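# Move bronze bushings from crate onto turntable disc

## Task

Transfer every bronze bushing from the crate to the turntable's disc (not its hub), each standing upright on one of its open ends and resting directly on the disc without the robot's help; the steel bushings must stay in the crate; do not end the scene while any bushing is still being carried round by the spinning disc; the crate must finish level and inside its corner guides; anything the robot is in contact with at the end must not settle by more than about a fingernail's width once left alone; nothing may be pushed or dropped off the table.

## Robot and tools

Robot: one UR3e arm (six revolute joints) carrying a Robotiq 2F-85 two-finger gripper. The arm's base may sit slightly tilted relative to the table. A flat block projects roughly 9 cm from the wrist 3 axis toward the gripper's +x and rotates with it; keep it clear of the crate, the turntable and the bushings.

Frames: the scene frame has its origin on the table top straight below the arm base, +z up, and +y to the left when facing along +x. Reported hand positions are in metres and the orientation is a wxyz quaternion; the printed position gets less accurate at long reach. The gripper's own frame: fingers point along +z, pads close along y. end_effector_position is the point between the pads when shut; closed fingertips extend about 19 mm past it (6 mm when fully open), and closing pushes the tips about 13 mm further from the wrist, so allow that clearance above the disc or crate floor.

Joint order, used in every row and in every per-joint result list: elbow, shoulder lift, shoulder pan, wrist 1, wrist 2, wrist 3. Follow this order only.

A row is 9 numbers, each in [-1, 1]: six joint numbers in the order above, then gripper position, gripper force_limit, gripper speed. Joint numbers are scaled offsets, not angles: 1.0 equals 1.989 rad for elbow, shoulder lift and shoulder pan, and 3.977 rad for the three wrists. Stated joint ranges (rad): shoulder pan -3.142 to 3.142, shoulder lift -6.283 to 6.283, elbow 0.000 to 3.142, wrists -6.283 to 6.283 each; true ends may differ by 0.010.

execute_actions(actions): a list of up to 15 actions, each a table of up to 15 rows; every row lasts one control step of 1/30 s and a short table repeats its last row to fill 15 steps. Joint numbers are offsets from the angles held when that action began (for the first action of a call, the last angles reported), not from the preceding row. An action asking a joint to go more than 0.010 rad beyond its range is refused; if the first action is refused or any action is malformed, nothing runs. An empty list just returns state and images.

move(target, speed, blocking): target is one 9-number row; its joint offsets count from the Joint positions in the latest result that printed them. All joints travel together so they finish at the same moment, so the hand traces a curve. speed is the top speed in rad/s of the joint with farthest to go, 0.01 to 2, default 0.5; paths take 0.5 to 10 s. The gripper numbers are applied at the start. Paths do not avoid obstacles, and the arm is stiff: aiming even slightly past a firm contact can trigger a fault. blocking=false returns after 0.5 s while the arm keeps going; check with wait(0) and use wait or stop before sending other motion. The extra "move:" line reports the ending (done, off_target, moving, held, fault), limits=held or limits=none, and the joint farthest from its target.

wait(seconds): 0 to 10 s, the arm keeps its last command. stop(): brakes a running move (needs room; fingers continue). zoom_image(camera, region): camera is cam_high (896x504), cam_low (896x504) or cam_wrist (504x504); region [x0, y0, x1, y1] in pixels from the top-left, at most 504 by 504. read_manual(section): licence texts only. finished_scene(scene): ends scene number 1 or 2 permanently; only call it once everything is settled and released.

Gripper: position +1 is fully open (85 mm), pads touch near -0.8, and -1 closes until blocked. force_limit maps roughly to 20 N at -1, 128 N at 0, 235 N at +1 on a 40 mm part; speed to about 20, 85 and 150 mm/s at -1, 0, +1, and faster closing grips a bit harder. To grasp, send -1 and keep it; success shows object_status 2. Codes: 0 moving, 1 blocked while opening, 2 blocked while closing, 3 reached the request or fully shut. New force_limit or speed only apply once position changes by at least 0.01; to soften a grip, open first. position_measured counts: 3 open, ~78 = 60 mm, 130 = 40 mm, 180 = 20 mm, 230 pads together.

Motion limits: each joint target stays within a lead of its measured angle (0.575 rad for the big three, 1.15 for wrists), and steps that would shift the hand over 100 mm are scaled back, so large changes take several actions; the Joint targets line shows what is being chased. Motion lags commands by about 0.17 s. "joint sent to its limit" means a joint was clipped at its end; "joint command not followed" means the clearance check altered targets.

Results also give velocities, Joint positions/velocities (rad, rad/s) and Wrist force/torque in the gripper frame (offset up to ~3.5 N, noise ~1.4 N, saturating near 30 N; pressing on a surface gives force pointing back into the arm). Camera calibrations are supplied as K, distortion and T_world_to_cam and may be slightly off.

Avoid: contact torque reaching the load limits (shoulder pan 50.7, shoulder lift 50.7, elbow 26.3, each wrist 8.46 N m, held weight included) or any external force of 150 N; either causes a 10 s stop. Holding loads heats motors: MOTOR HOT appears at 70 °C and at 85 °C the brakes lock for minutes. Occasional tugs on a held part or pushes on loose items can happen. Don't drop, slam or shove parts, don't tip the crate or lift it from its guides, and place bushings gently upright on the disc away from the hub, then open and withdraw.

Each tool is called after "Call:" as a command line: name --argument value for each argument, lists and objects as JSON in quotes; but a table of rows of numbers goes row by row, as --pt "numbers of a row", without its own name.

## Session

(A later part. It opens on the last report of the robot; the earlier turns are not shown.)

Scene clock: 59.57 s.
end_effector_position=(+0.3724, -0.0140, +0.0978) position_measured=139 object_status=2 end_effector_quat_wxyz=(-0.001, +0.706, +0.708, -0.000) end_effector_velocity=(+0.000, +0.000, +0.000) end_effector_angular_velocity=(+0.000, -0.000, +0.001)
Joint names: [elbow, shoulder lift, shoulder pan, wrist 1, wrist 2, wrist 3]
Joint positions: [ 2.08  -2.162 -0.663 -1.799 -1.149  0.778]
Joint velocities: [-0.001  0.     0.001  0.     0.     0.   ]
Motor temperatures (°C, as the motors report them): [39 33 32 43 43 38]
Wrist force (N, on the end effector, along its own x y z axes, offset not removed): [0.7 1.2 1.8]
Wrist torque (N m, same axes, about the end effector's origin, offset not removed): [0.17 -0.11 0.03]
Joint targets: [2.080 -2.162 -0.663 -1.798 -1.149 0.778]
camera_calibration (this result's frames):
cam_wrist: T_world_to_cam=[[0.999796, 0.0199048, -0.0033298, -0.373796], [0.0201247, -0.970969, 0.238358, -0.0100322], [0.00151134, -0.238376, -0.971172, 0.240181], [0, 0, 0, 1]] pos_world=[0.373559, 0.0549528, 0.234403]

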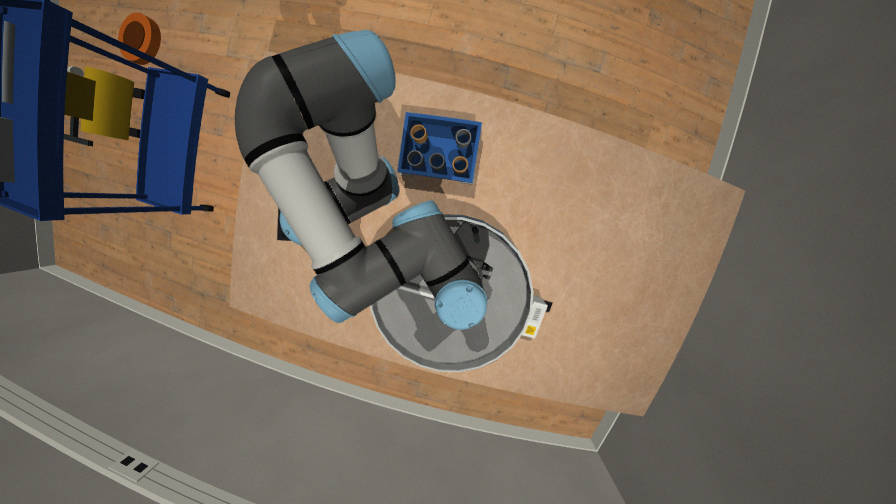

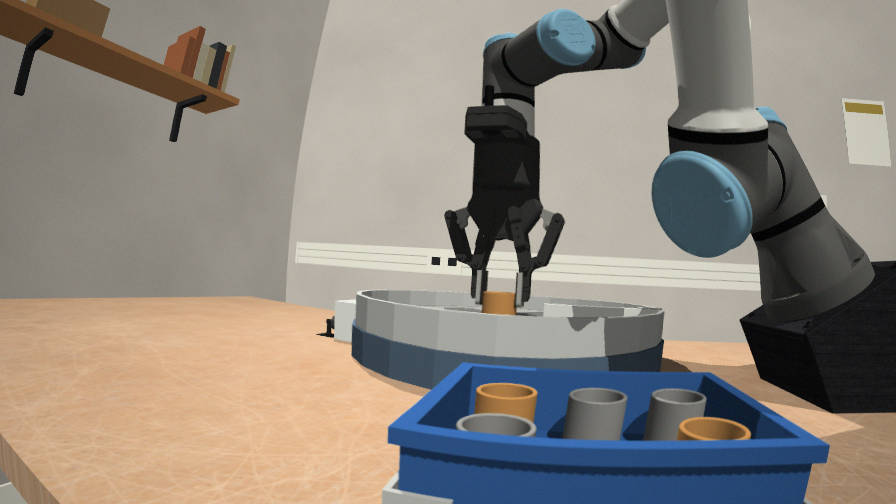

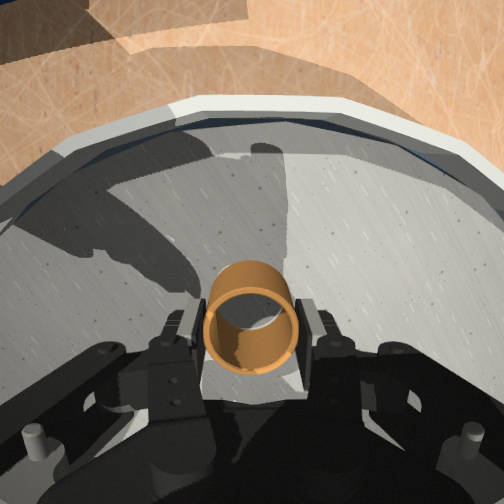

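No contact yet; step 3 mm more twice, checking.

Call:
execute_actions --actions '[[[0.006,0.0033,0.0045,-0.0057,-0.0006,0.0024,-1,-0.3,0]],[[0,0,0,0,0,0,-1,-0.3,0]]]'

Call:
execute_actions --actions '[[[0.005,0.0027,0.0037,-0.0047,-0.0005,0.002,-1,-0.3,0]],[[0,0,0,0,0,0,-1,-0.3,0]]]'

Scene clock: 62.93 s.
end_effector_position=(+0.3723, -0.0135, +0.0948) position_measured=139 object_status=2 end_effector_quat_wxyz=(-0.001, +0.706, +0.708, -0.000) end_effector_velocity=(+0.000, -0.000, +0.000) end_effector_angular_velocity=(-0.001, -0.000, -0.000)
Joint names: [elbow, shoulder lift, shoulder pan, wrist 1, wrist 2, wrist 3]
Joint positions: [ 2.091 -2.155 -0.654 -1.821 -1.151  0.787]
Joint velocities: [-0.    -0.    -0.001 -0.    -0.    -0.   ]
Motor temperatures (°C, as the motors report them): [39 33 32 43 43 38]
Wrist force (N, on the end effector, along its own x y z axes, offset not removed): [1.4 1.5 0.3]
Wrist torque (N m, same axes, about the end effector's origin, offset not removed): [0.19 -0.25 0.00]
Joint targets: [2.091 -2.155 -0.654 -1.821 -1.151 0.787]
camera_calibration (this result's frames):
cam_wrist: T_world_to_cam=[[0.999799, 0.0198435, -0.0028337, -0.373773], [0.019947, -0.970972, 0.238361, -0.0087576], [0.00197848, -0.23837, -0.971172, 0.237218], [0, 0, 0, 1]] pos_world=[0.373403, 0.0554592, 0.231408]

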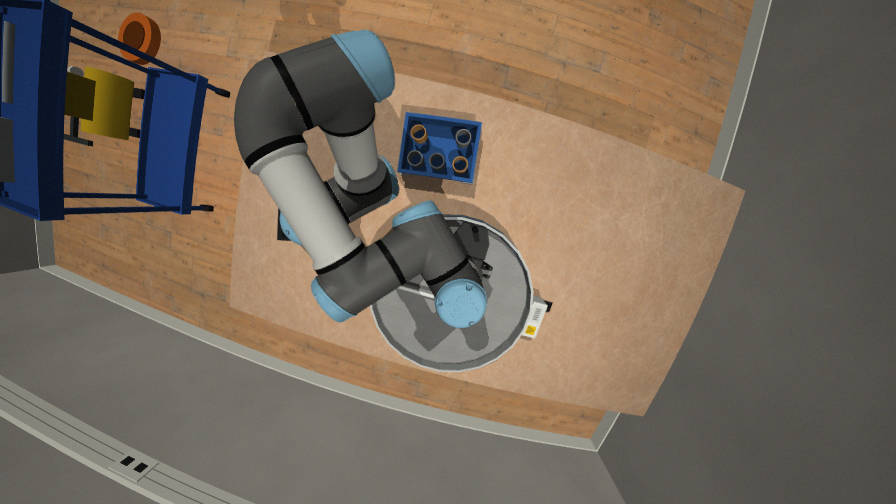

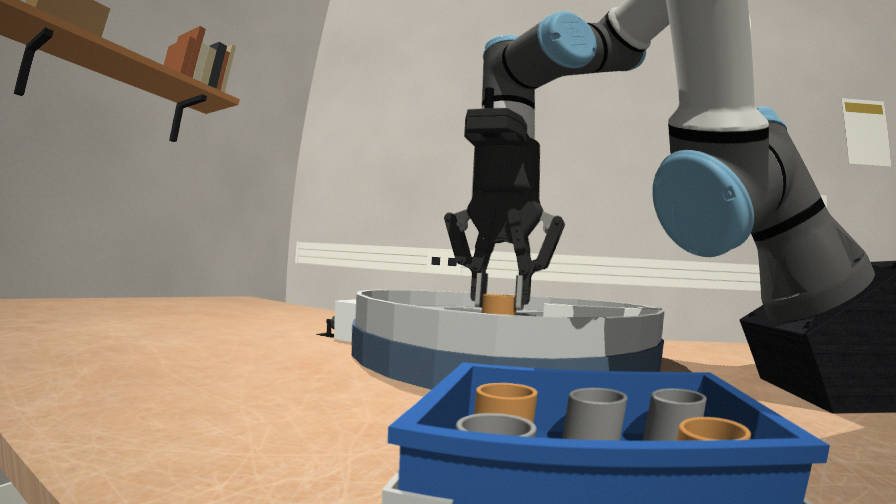

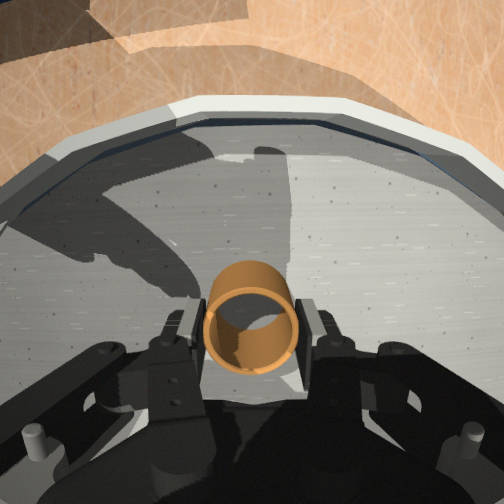

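Scene clock: 63.93 s.
end_effector_position=(+0.3722, -0.0130, +0.0923) position_measured=139 object_status=2 end_effector_quat_wxyz=(-0.000, +0.707, +0.708, +0.000) end_effector_velocity=(+0.000, +0.000, -0.000) end_effector_angular_velocity=(+0.000, +0.000, +0.001)
Joint names: [elbow, shoulder lift, shoulder pan, wrist 1, wrist 2, wrist 3]
Joint positions: [ 2.101 -2.15  -0.647 -1.84  -1.153  0.795]
Joint velocities: [-0.     0.     0.001 -0.     0.    -0.   ]
Motor temperatures (°C, as the motors report them): [39 33 32 43 43 38]
Wrist force (N, on the end effector, along its own x y z axes, offset not removed): [-0.2 -11.4 -30.0]
Wrist torque (N m, same axes, about the end effector's origin, offset not removed): [0.17 -0.11 -0.05]
Joint targets: [2.101 -2.150 -0.647 -1.839 -1.153 0.795]
camera_calibration (this result's frames):
cam_wrist: T_world_to_cam=[[0.999803, 0.0196858, -0.00240127, -0.373713], [0.0196907, -0.970973, 0.238378, -0.00760834], [0.0023611, -0.238378, -0.971169, 0.23479], [0, 0, 0, 1]] pos_world=[0.373235, 0.0559382, 0.228937]

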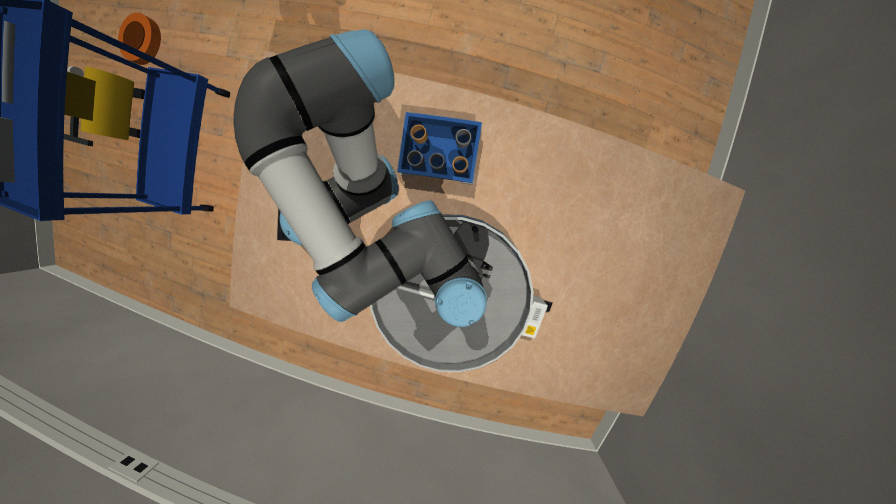

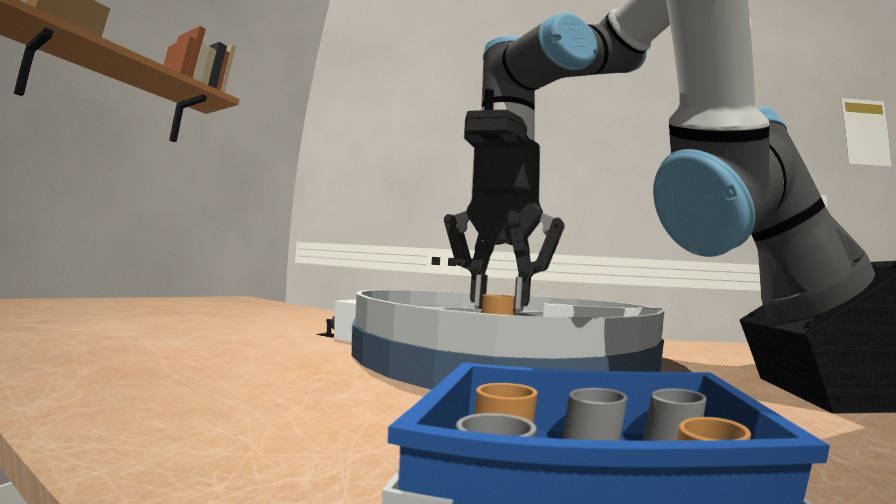

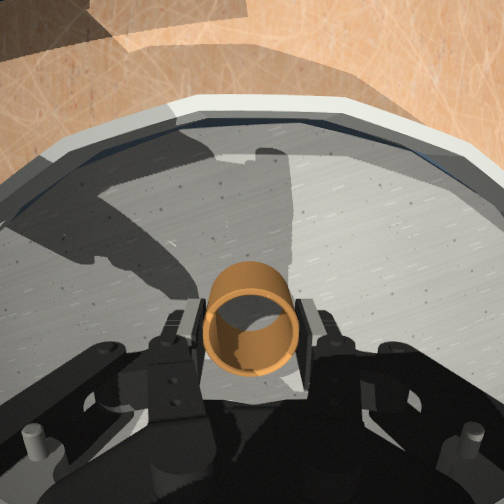

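Call:
execute_actions --actions '[[[-0.002,-0.001,-0.0015,0.002,0,-0.001,0.15,-0.3,0]],[[0,0,0,0,0,0,0.15,-0.3,0]]]'

Call:
move --target '[-0.117,-0.063,-0.086,0.111,0.012,-0.046,0.15,-0.3,0]' --speed 0.6

Call:
move --target '[0.04,0.06,0.919,-0.15,-0.199,0.403,0.03,-0.3,0]' --speed 1.0

Scene clock: 76.17 s.
end_effector_position=(+0.3720, -0.0133, +0.0932) position_measured=110 object_status=3 end_effector_quat_wxyz=(-0.001, +0.706, +0.708, -0.000) end_effector_velocity=(-0.000, -0.000, -0.000) end_effector_angular_velocity=(+0.000, +0.001, -0.002)
Joint names: [elbow, shoulder lift, shoulder pan, wrist 1, wrist 2, wrist 3]
Joint positions: [ 2.097 -2.152 -0.65  -1.832 -1.153  0.791]
Joint velocities: [ 0.001  0.    -0.001  0.    -0.     0.   ]
Motor temperatures (°C, as the motors report them): [39 33 32 43 43 38]
Wrist force (N, on the end effector, along its own x y z axes, offset not removed): [1.0 0.8 -0.1]
Wrist torque (N m, same axes, about the end effector's origin, offset not removed): [0.12 -0.21 0.01]
Joint targets: [2.097 -2.152 -0.650 -1.832 -1.153 0.791]
camera_calibration (this result's frames):
cam_wrist: T_world_to_cam=[[0.999789, 0.0202445, -0.00354953, -0.373382], [0.0205068, -0.970922, 0.238515, -0.00842267], [0.00138229, -0.238537, -0.971132, 0.23597], [0, 0, 0, 1]] pos_world=[0.37315, 0.0556688, 0.229842]

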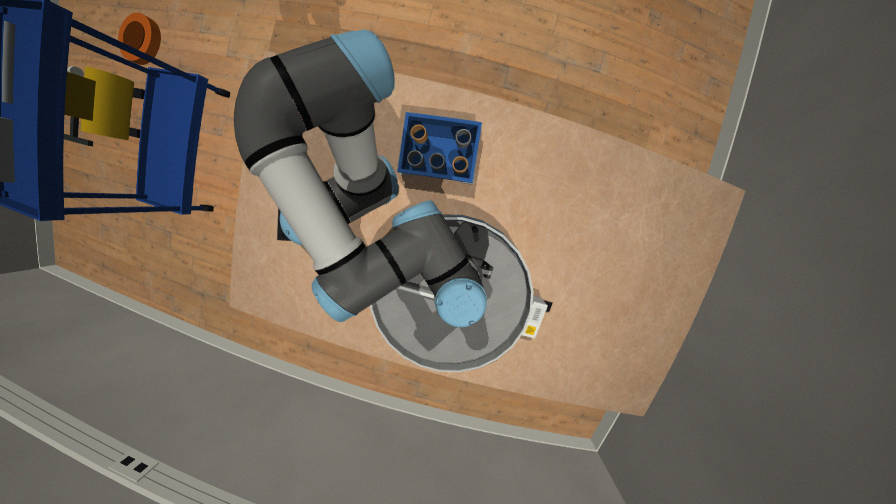

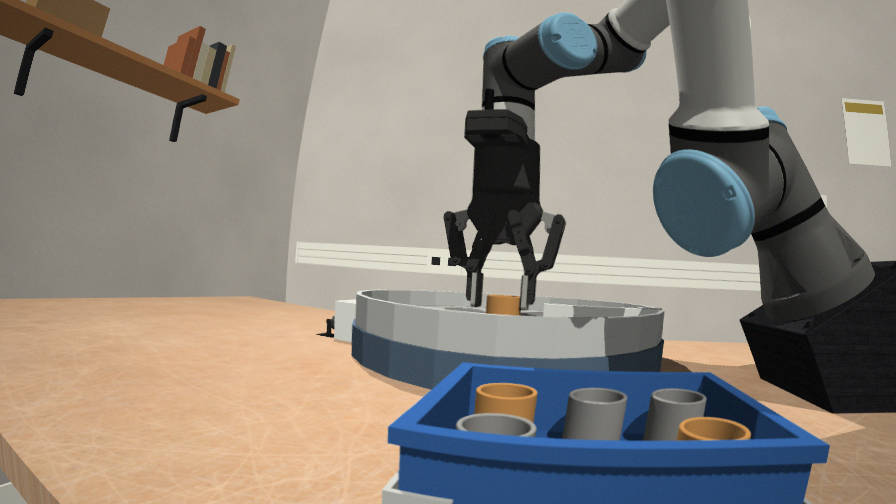

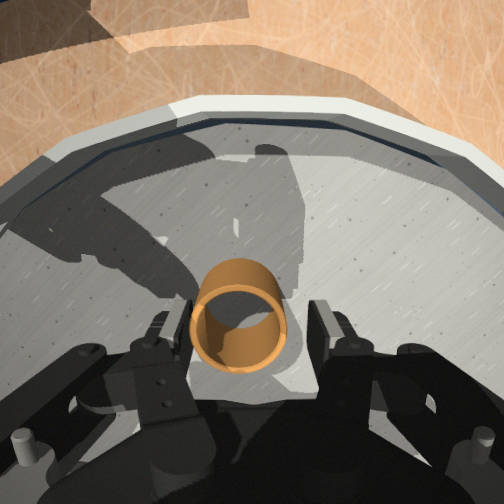

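Scene clock: 77.57 s.
end_effector_position=(+0.3696, -0.0092, +0.1501) position_measured=110 object_status=3 end_effector_quat_wxyz=(-0.003, +0.707, +0.707, +0.001) end_effector_velocity=(+0.000, -0.000, +0.001) end_effector_angular_velocity=(-0.002, -0.001, -0.000)
Joint names: [elbow, shoulder lift, shoulder pan, wrist 1, wrist 2, wrist 3]
Joint positions: [ 1.865 -2.277 -0.821 -1.39  -1.105  0.608]
Joint velocities: [-0.003 -0.001 -0.002  0.003  0.    -0.001]
Motor temperatures (°C, as the motors report them): [39 33 32 43 43 38]
Wrist force (N, on the end effector, along its own x y z axes, offset not removed): [0.7 2.0 -0.7]
Wrist torque (N m, same axes, about the end effector's origin, offset not removed): [0.26 -0.17 0.03]
Joint targets: [1.865 -2.277 -0.821 -1.390 -1.105 0.608]
move: done; limits=none; farthest joint: the shoulder pan, 0.000 radians from its target (0.171 radians at the start)
camera_calibration (this result's frames):
cam_wrist: T_world_to_cam=[[0.999809, 0.0187184, -0.00560763, -0.37062], [0.019511, -0.972045, 0.233985, -0.0169121], [-0.00107105, -0.234049, -0.972224, 0.293308], [0, 0, 0, 1]] pos_world=[0.371193, 0.0591467, 0.28704]

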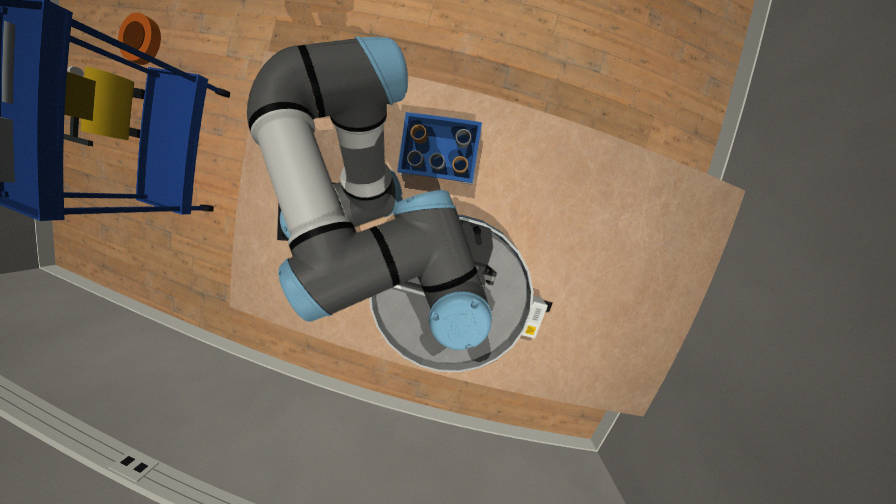

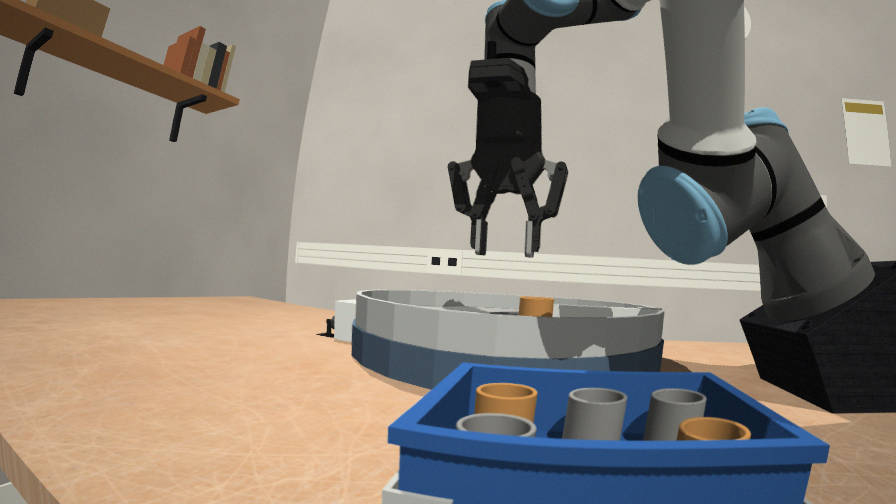

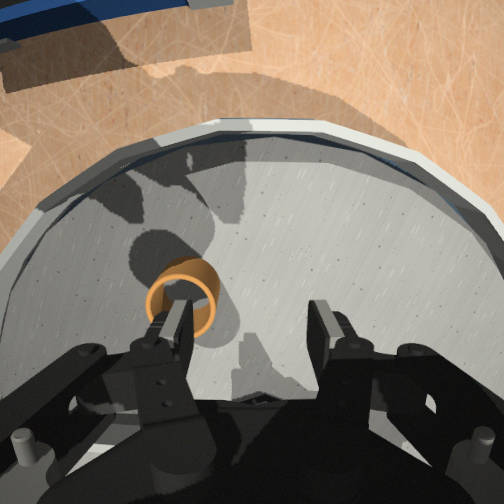

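Scene clock: 80.17 s.
end_effector_position=(+0.2621, +0.2529, +0.2342) position_measured=126 object_status=3 end_effector_quat_wxyz=(+0.010, +0.691, +0.715, +0.102) end_effector_velocity=(-0.000, +0.000, +0.000) end_effector_angular_velocity=(+0.001, -0.001, -0.000)
Joint names: [elbow, shoulder lift, shoulder pan, wrist 1, wrist 2, wrist 3]
Joint positions: [ 1.944 -2.158  1.007 -1.987 -1.897  2.211]
Joint velocities: [-0.     0.     0.003 -0.001 -0.001  0.002]
Motor temperatures (°C, as the motors report them): [39 33 32 43 43 38]
Wrist force (N, on the end effector, along its own x y z axes, offset not removed): [1.0 1.1 0.3]
Wrist torque (N m, same axes, about the end effector's origin, offset not removed): [0.13 -0.21 0.00]
Joint targets: [1.944 -2.158 1.007 -1.987 -1.897 2.211]
move: done; limits=none; farthest joint: the shoulder pan, 0.000 radians from its target (1.827 radians at the start)
camera_calibration (this result's frames):
cam_wrist: T_world_to_cam=[[0.986206, 0.0411652, 0.160324, -0.30853], [0.0228302, -0.993153, 0.114568, 0.252767], [0.163943, -0.109328, -0.980393, 0.363454], [0, 0, 0, 1]] pos_world=[0.238917, 0.303473, 0.376833]

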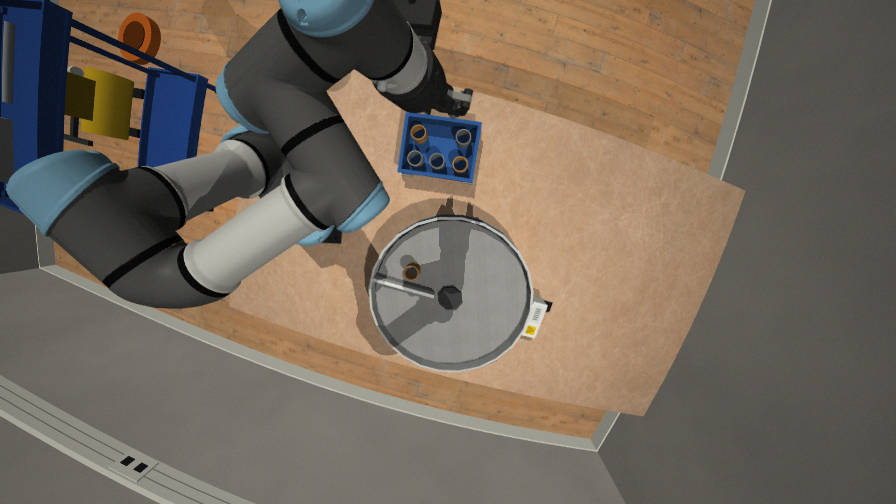

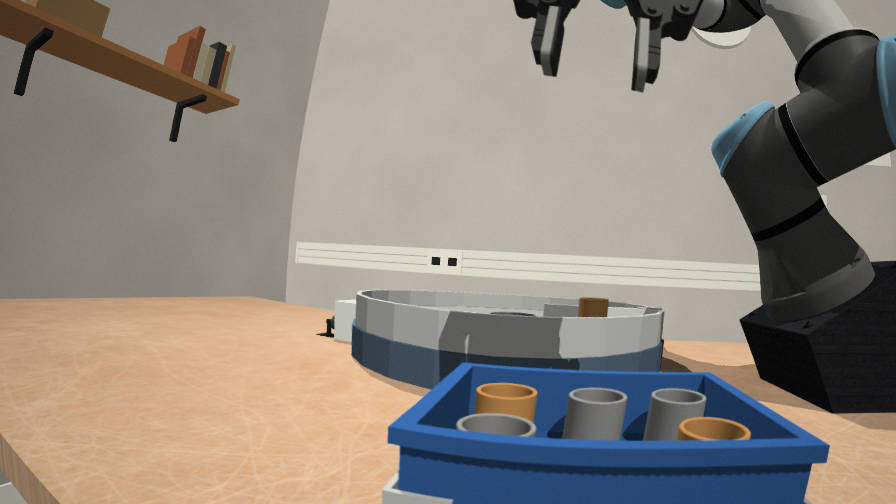

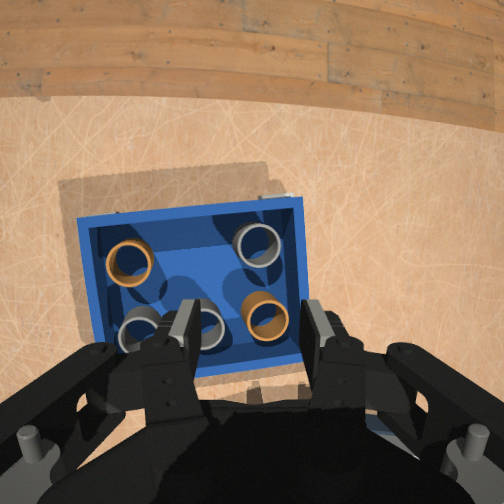

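Go above B3: target [2.346,-1.834,1.007,-2.495,-1.895,2.2115].

Call:
move --target '[0.202,0.163,0,-0.1278,0.0004,0,0.03,-0.3,0]' --speed 0.5

Scene clock: 83.43 s.
end_effector_position=(+0.1899, +0.2526, +0.0909) position_measured=126 object_status=3 end_effector_quat_wxyz=(-0.000, +0.670, +0.743, -0.000) end_effector_velocity=(+0.000, -0.000, -0.000) end_effector_angular_velocity=(-0.000, -0.000, -0.001)
Joint names: [elbow, shoulder lift, shoulder pan, wrist 1, wrist 2, wrist 3]
Joint positions: [ 2.346 -1.834  1.007 -2.495 -1.895  2.211]
Joint velocities: [ 0.001  0.002 -0.001 -0.002 -0.     0.   ]
Motor temperatures (°C, as the motors report them): [39 33 32 43 43 38]
Wrist force (N, on the end effector, along its own x y z axes, offset not removed): [0.6 1.4 -0.2]
Wrist torque (N m, same axes, about the end effector's origin, offset not removed): [0.20 -0.11 -0.01]
Joint targets: [2.346 -1.834 1.007 -2.495 -1.895 2.211]
move: done; limits=none; farthest joint: the shoulder pan, 0.000 radians from its target (0.000 radians at the start)
camera_calibration (this result's frames):
cam_wrist: T_world_to_cam=[[0.992639, 0.121084, -0.00269546, -0.220975], [0.118199, -0.963655, 0.239579, 0.233605], [0.0264116, -0.238134, -0.970873, 0.292499], [0, 0, 0, 1]] pos_world=[0.184011, 0.321525, 0.227417]

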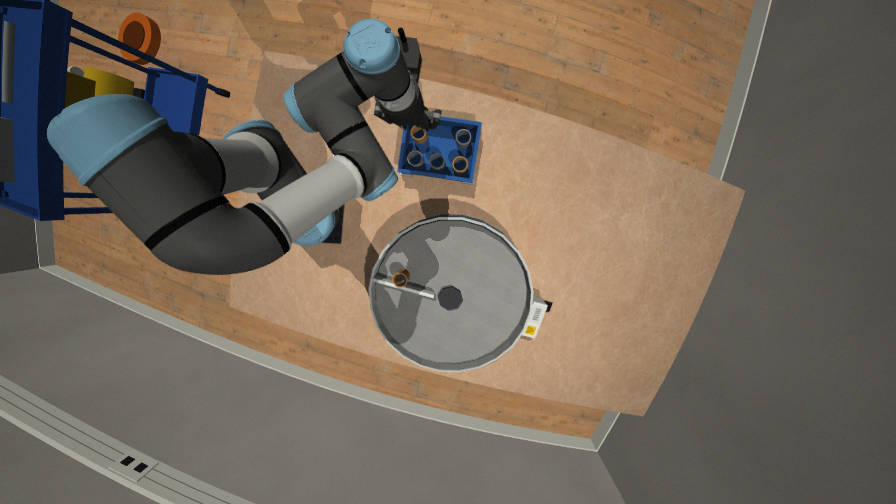

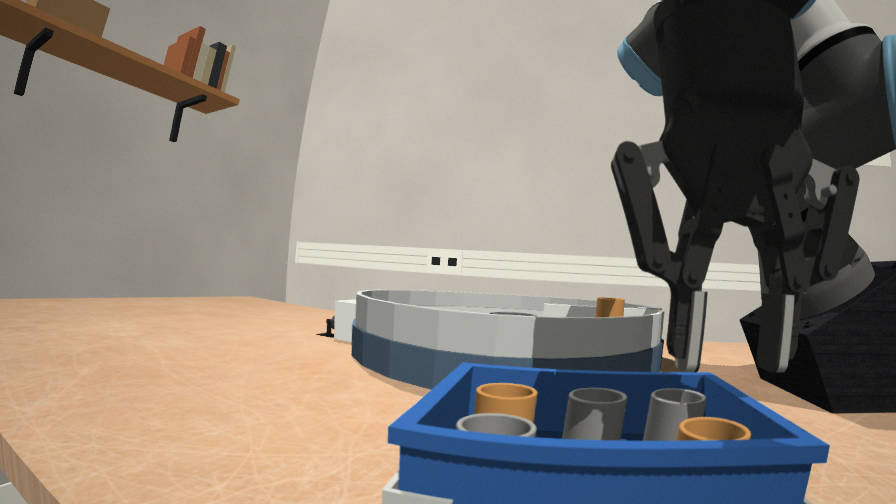

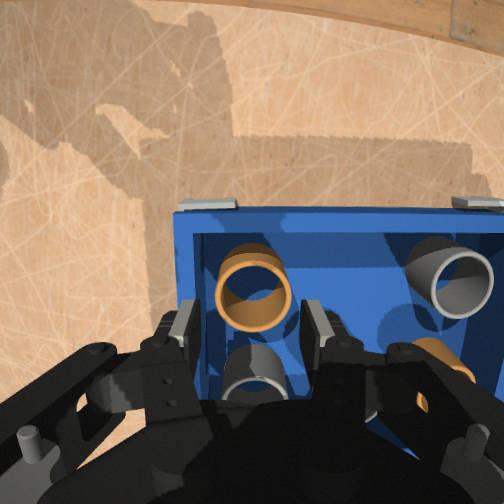

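Call:
execute_actions --actions '[[[0,0,0,0,0,0,-1,-0.3,0.5]],[[0,0,0,0,0,0,-1,-0.3,0.5]]]'

Call:
move --target '[0.0335,0.0645,-0.0235,-0.0526,0.0046,-0.011,-1,-0.3,0]' --speed 0.15

Scene clock: 94.33 s.
end_effector_position=(+0.1899, +0.2526, +0.0908) position_measured=231 object_status=3 end_effector_quat_wxyz=(-0.000, +0.670, +0.743, -0.000) end_effector_velocity=(-0.000, +0.000, -0.000) end_effector_angular_velocity=(-0.000, +0.000, +0.001)
Joint names: [elbow, shoulder lift, shoulder pan, wrist 1, wrist 2, wrist 3]
Joint positions: [ 2.346 -1.834  1.007 -2.495 -1.895  2.211]
Joint velocities: [ 0.     0.     0.001 -0.    -0.    -0.   ]
Motor temperatures (°C, as the motors report them): [39 33 32 43 43 38]
Wrist force (N, on the end effector, along its own x y z axes, offset not removed): [0.8 1.3 0.2]
Wrist torque (N m, same axes, about the end effector's origin, offset not removed): [0.18 -0.16 0.03]
Joint targets: [2.346 -1.834 1.007 -2.495 -1.895 2.211]
camera_calibration (this result's frames):
cam_wrist: T_world_to_cam=[[0.992634, 0.121117, -0.00277866, -0.220954], [0.11825, -0.963635, 0.239636, 0.233589], [0.0263464, -0.2382, -0.970859, 0.292498], [0, 0, 0, 1]] pos_world=[0.183999, 0.321529, 0.227384]

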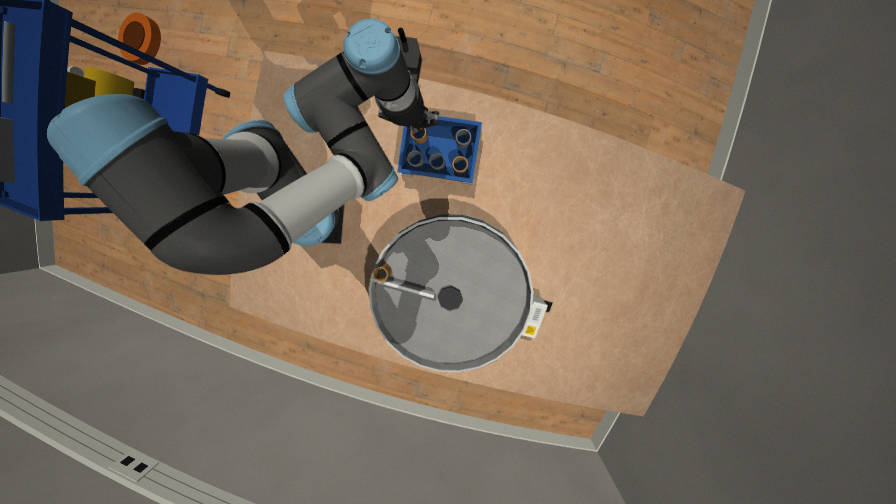

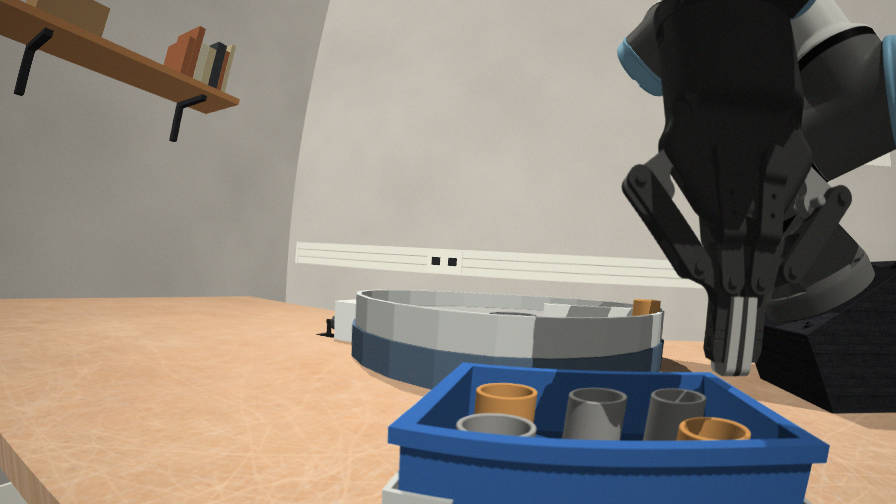

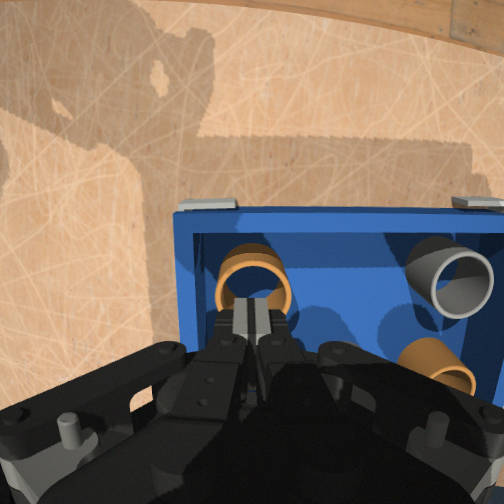

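Scene clock: 96.20 s.
end_effector_position=(+0.1904, +0.2529, +0.0599) position_measured=231 object_status=3 end_effector_quat_wxyz=(+0.000, +0.670, +0.742, -0.000) end_effector_velocity=(-0.000, -0.000, -0.001) end_effector_angular_velocity=(-0.001, +0.001, -0.000)
Joint names: [elbow, shoulder lift, shoulder pan, wrist 1, wrist 2, wrist 3]
Joint positions: [ 2.412 -1.706  0.96  -2.704 -1.877  2.167]
Joint velocities: [ 0.002  0.002 -0.001 -0.003  0.    -0.   ]
Motor temperatures (°C, as the motors report them): [39 33 32 43 43 38]
Wrist force (N, on the end effector, along its own x y z axes, offset not removed): [0.6 1.7 0.4]
Wrist torque (N m, same axes, about the end effector's origin, offset not removed): [0.26 -0.11 0.03]
Joint targets: [2.412 -1.705 0.960 -2.704 -1.877 2.167]
move: done; limits=none; farthest joint: the shoulder pan, 0.000 radians from its target (0.046 radians at the start)
camera_calibration (this result's frames):
cam_wrist: T_world_to_cam=[[0.992789, 0.119859, -0.00204971, -0.221347], [0.116844, -0.963712, 0.240013, 0.2415], [0.0267923, -0.238522, -0.970768, 0.262491], [0, 0, 0, 1]] pos_world=[0.184501, 0.321877, 0.196401]

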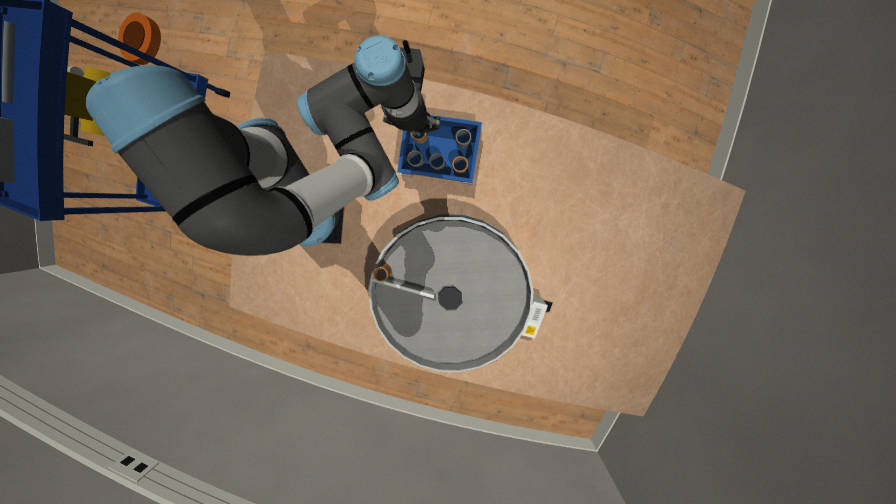

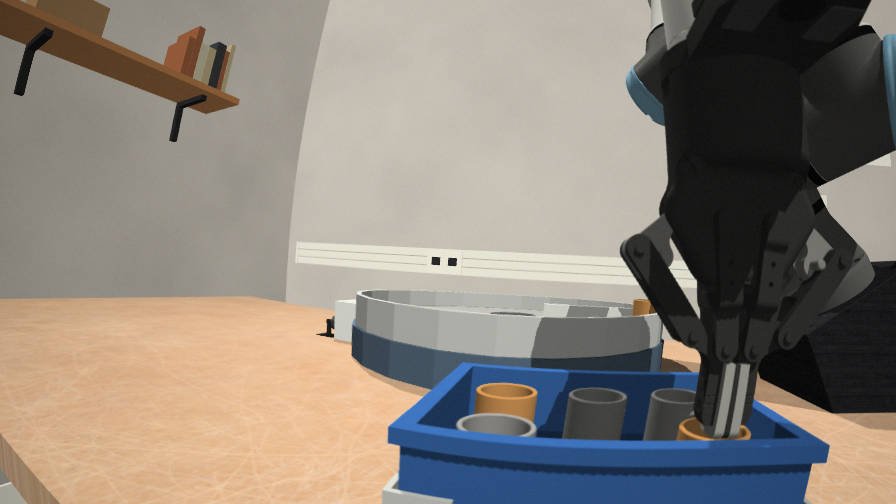

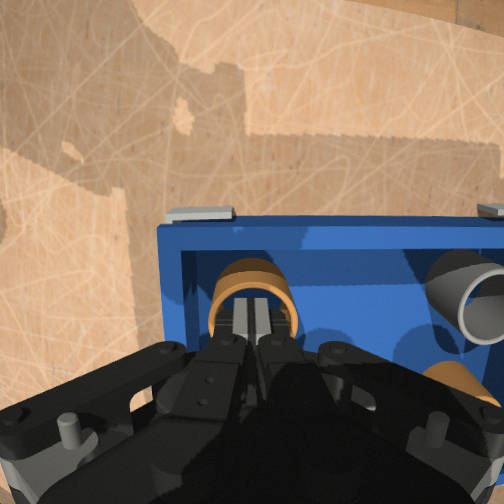

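Call:
execute_actions --actions '[[[0.0085,0.017,-0.006,-0.0137,0.0012,-0.003,-1,-0.3,0]],[[0,0,0,0,0,0,-1,-0.3,0]]]'

Call:
move --target '[-0.029,0.0036,-0.020,0.010,0.0045,-0.009,-1,-0.3,0]' --speed 0.05

Scene clock: 102.47 s.
end_effector_position=(+0.1901, +0.2523, +0.0524) position_measured=231 object_status=3 end_effector_quat_wxyz=(+0.000, +0.670, +0.742, -0.000) end_effector_velocity=(-0.000, +0.000, +0.000) end_effector_angular_velocity=(-0.000, +0.000, +0.000)
Joint names: [elbow, shoulder lift, shoulder pan, wrist 1, wrist 2, wrist 3]
Joint positions: [ 2.429 -1.672  0.948 -2.758 -1.872  2.156]
Joint velocities: [-0.001  0.     0.     0.001  0.     0.   ]
Motor temperatures (°C, as the motors report them): [39 33 32 43 43 38]
Wrist force (N, on the end effector, along its own x y z axes, offset not removed): [0.4 1.8 -0.3]
Wrist torque (N m, same axes, about the end effector's origin, offset not removed): [0.16 -0.12 0.03]
Joint targets: [2.429 -1.672 0.948 -2.758 -1.872 2.156]
camera_calibration (this result's frames):
cam_wrist: T_world_to_cam=[[0.992731, 0.120342, -0.00177559, -0.221138], [0.117247, -0.963656, 0.240044, 0.24268], [0.0271763, -0.238507, -0.97076, 0.254987], [0, 0, 0, 1]] pos_world=[0.184147, 0.321288, 0.188885]

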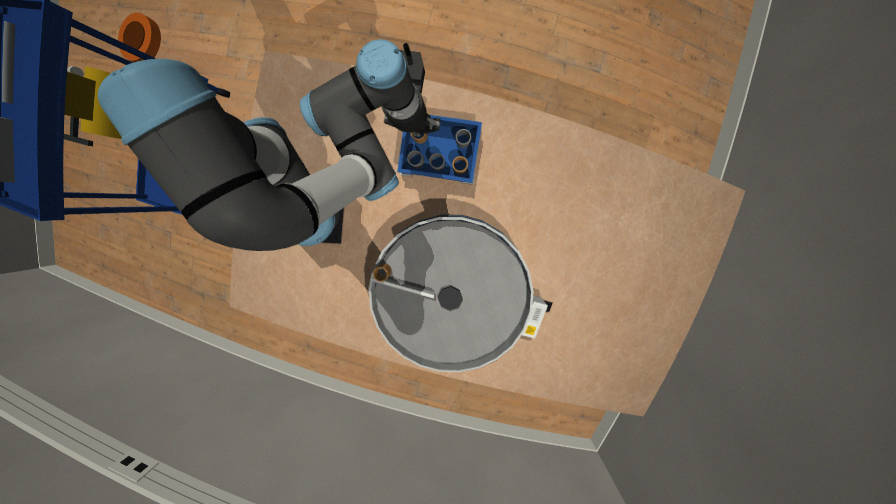

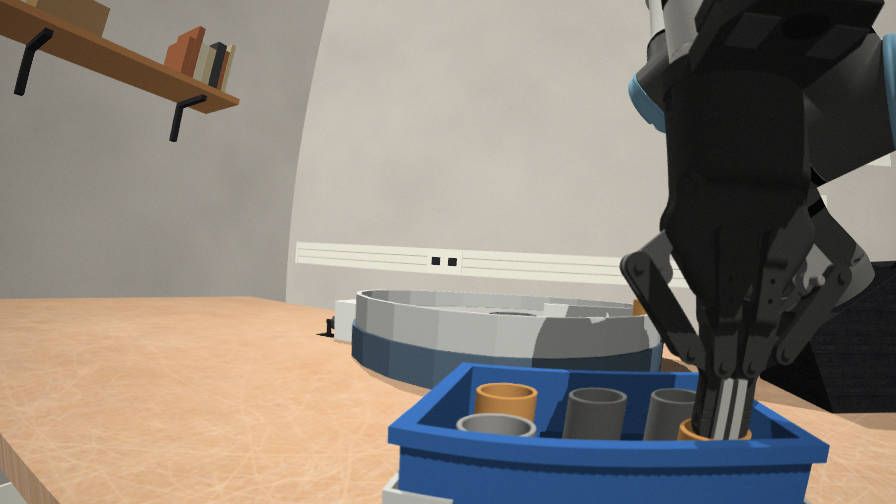

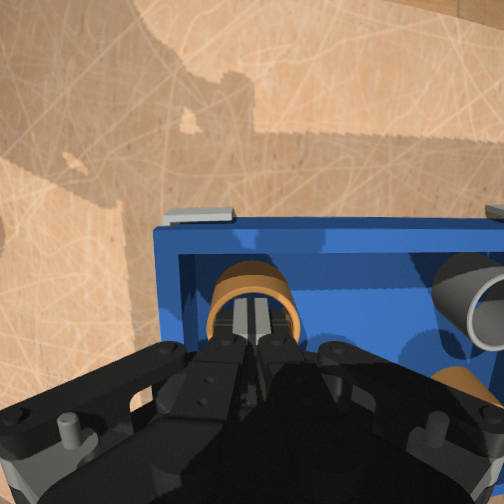

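Scene clock: 103.97 s.
end_effector_position=(+0.2081, +0.2557, +0.0522) position_measured=231 object_status=3 end_effector_quat_wxyz=(-0.000, +0.671, +0.742, -0.000) end_effector_velocity=(+0.000, -0.000, -0.000) end_effector_angular_velocity=(-0.001, +0.001, +0.001)
Joint names: [elbow, shoulder lift, shoulder pan, wrist 1, wrist 2, wrist 3]
Joint positions: [ 2.372 -1.665  0.908 -2.718 -1.854  2.12 ]
Joint velocities: [-0.001  0.    -0.001  0.002  0.001 -0.002]
Motor temperatures (°C, as the motors report them): [39 33 32 43 43 38]
Wrist force (N, on the end effector, along its own x y z axes, offset not removed): [0.8 1.2 -0.4]
Wrist torque (N m, same axes, about the end effector's origin, offset not removed): [0.23 -0.17 0.00]
Joint targets: [2.371 -1.665 0.908 -2.718 -1.854 2.120]
move: done; limits=none; farthest joint: the shoulder pan, 0.000 radians from its target (0.040 radians at the start)
camera_calibration (this result's frames):
cam_wrist: T_world_to_cam=[[0.992947, 0.118535, -0.00245403, -0.238877], [0.115677, -0.964061, 0.239175, 0.244378], [0.0259847, -0.237772, -0.970973, 0.255222], [0, 0, 0, 1]] pos_world=[0.202291, 0.324595, 0.188779]

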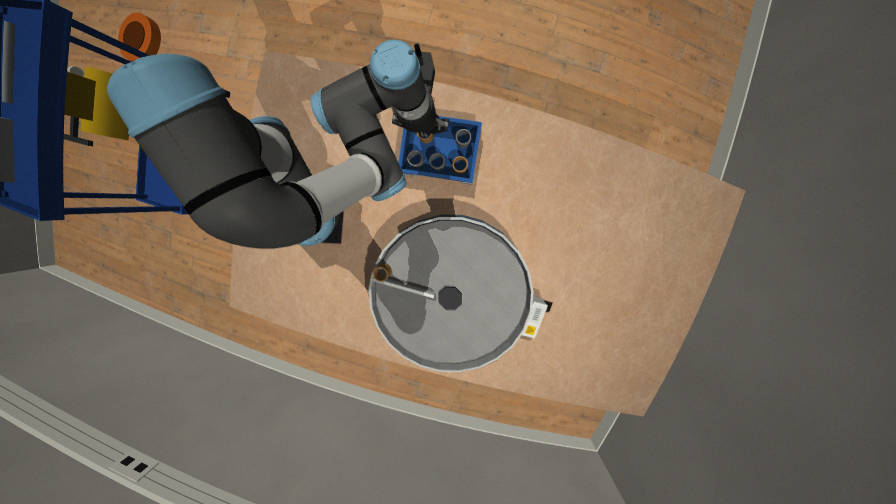

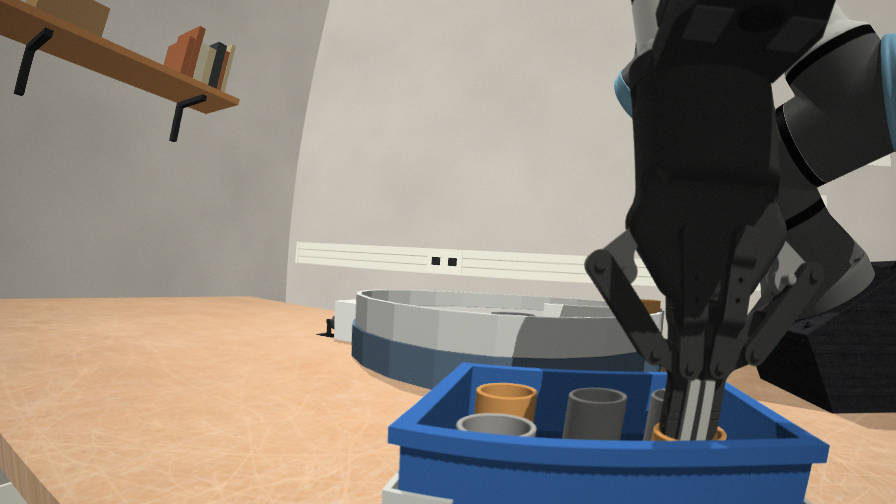

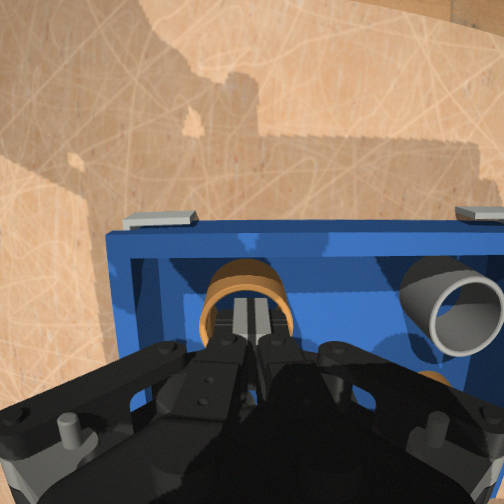

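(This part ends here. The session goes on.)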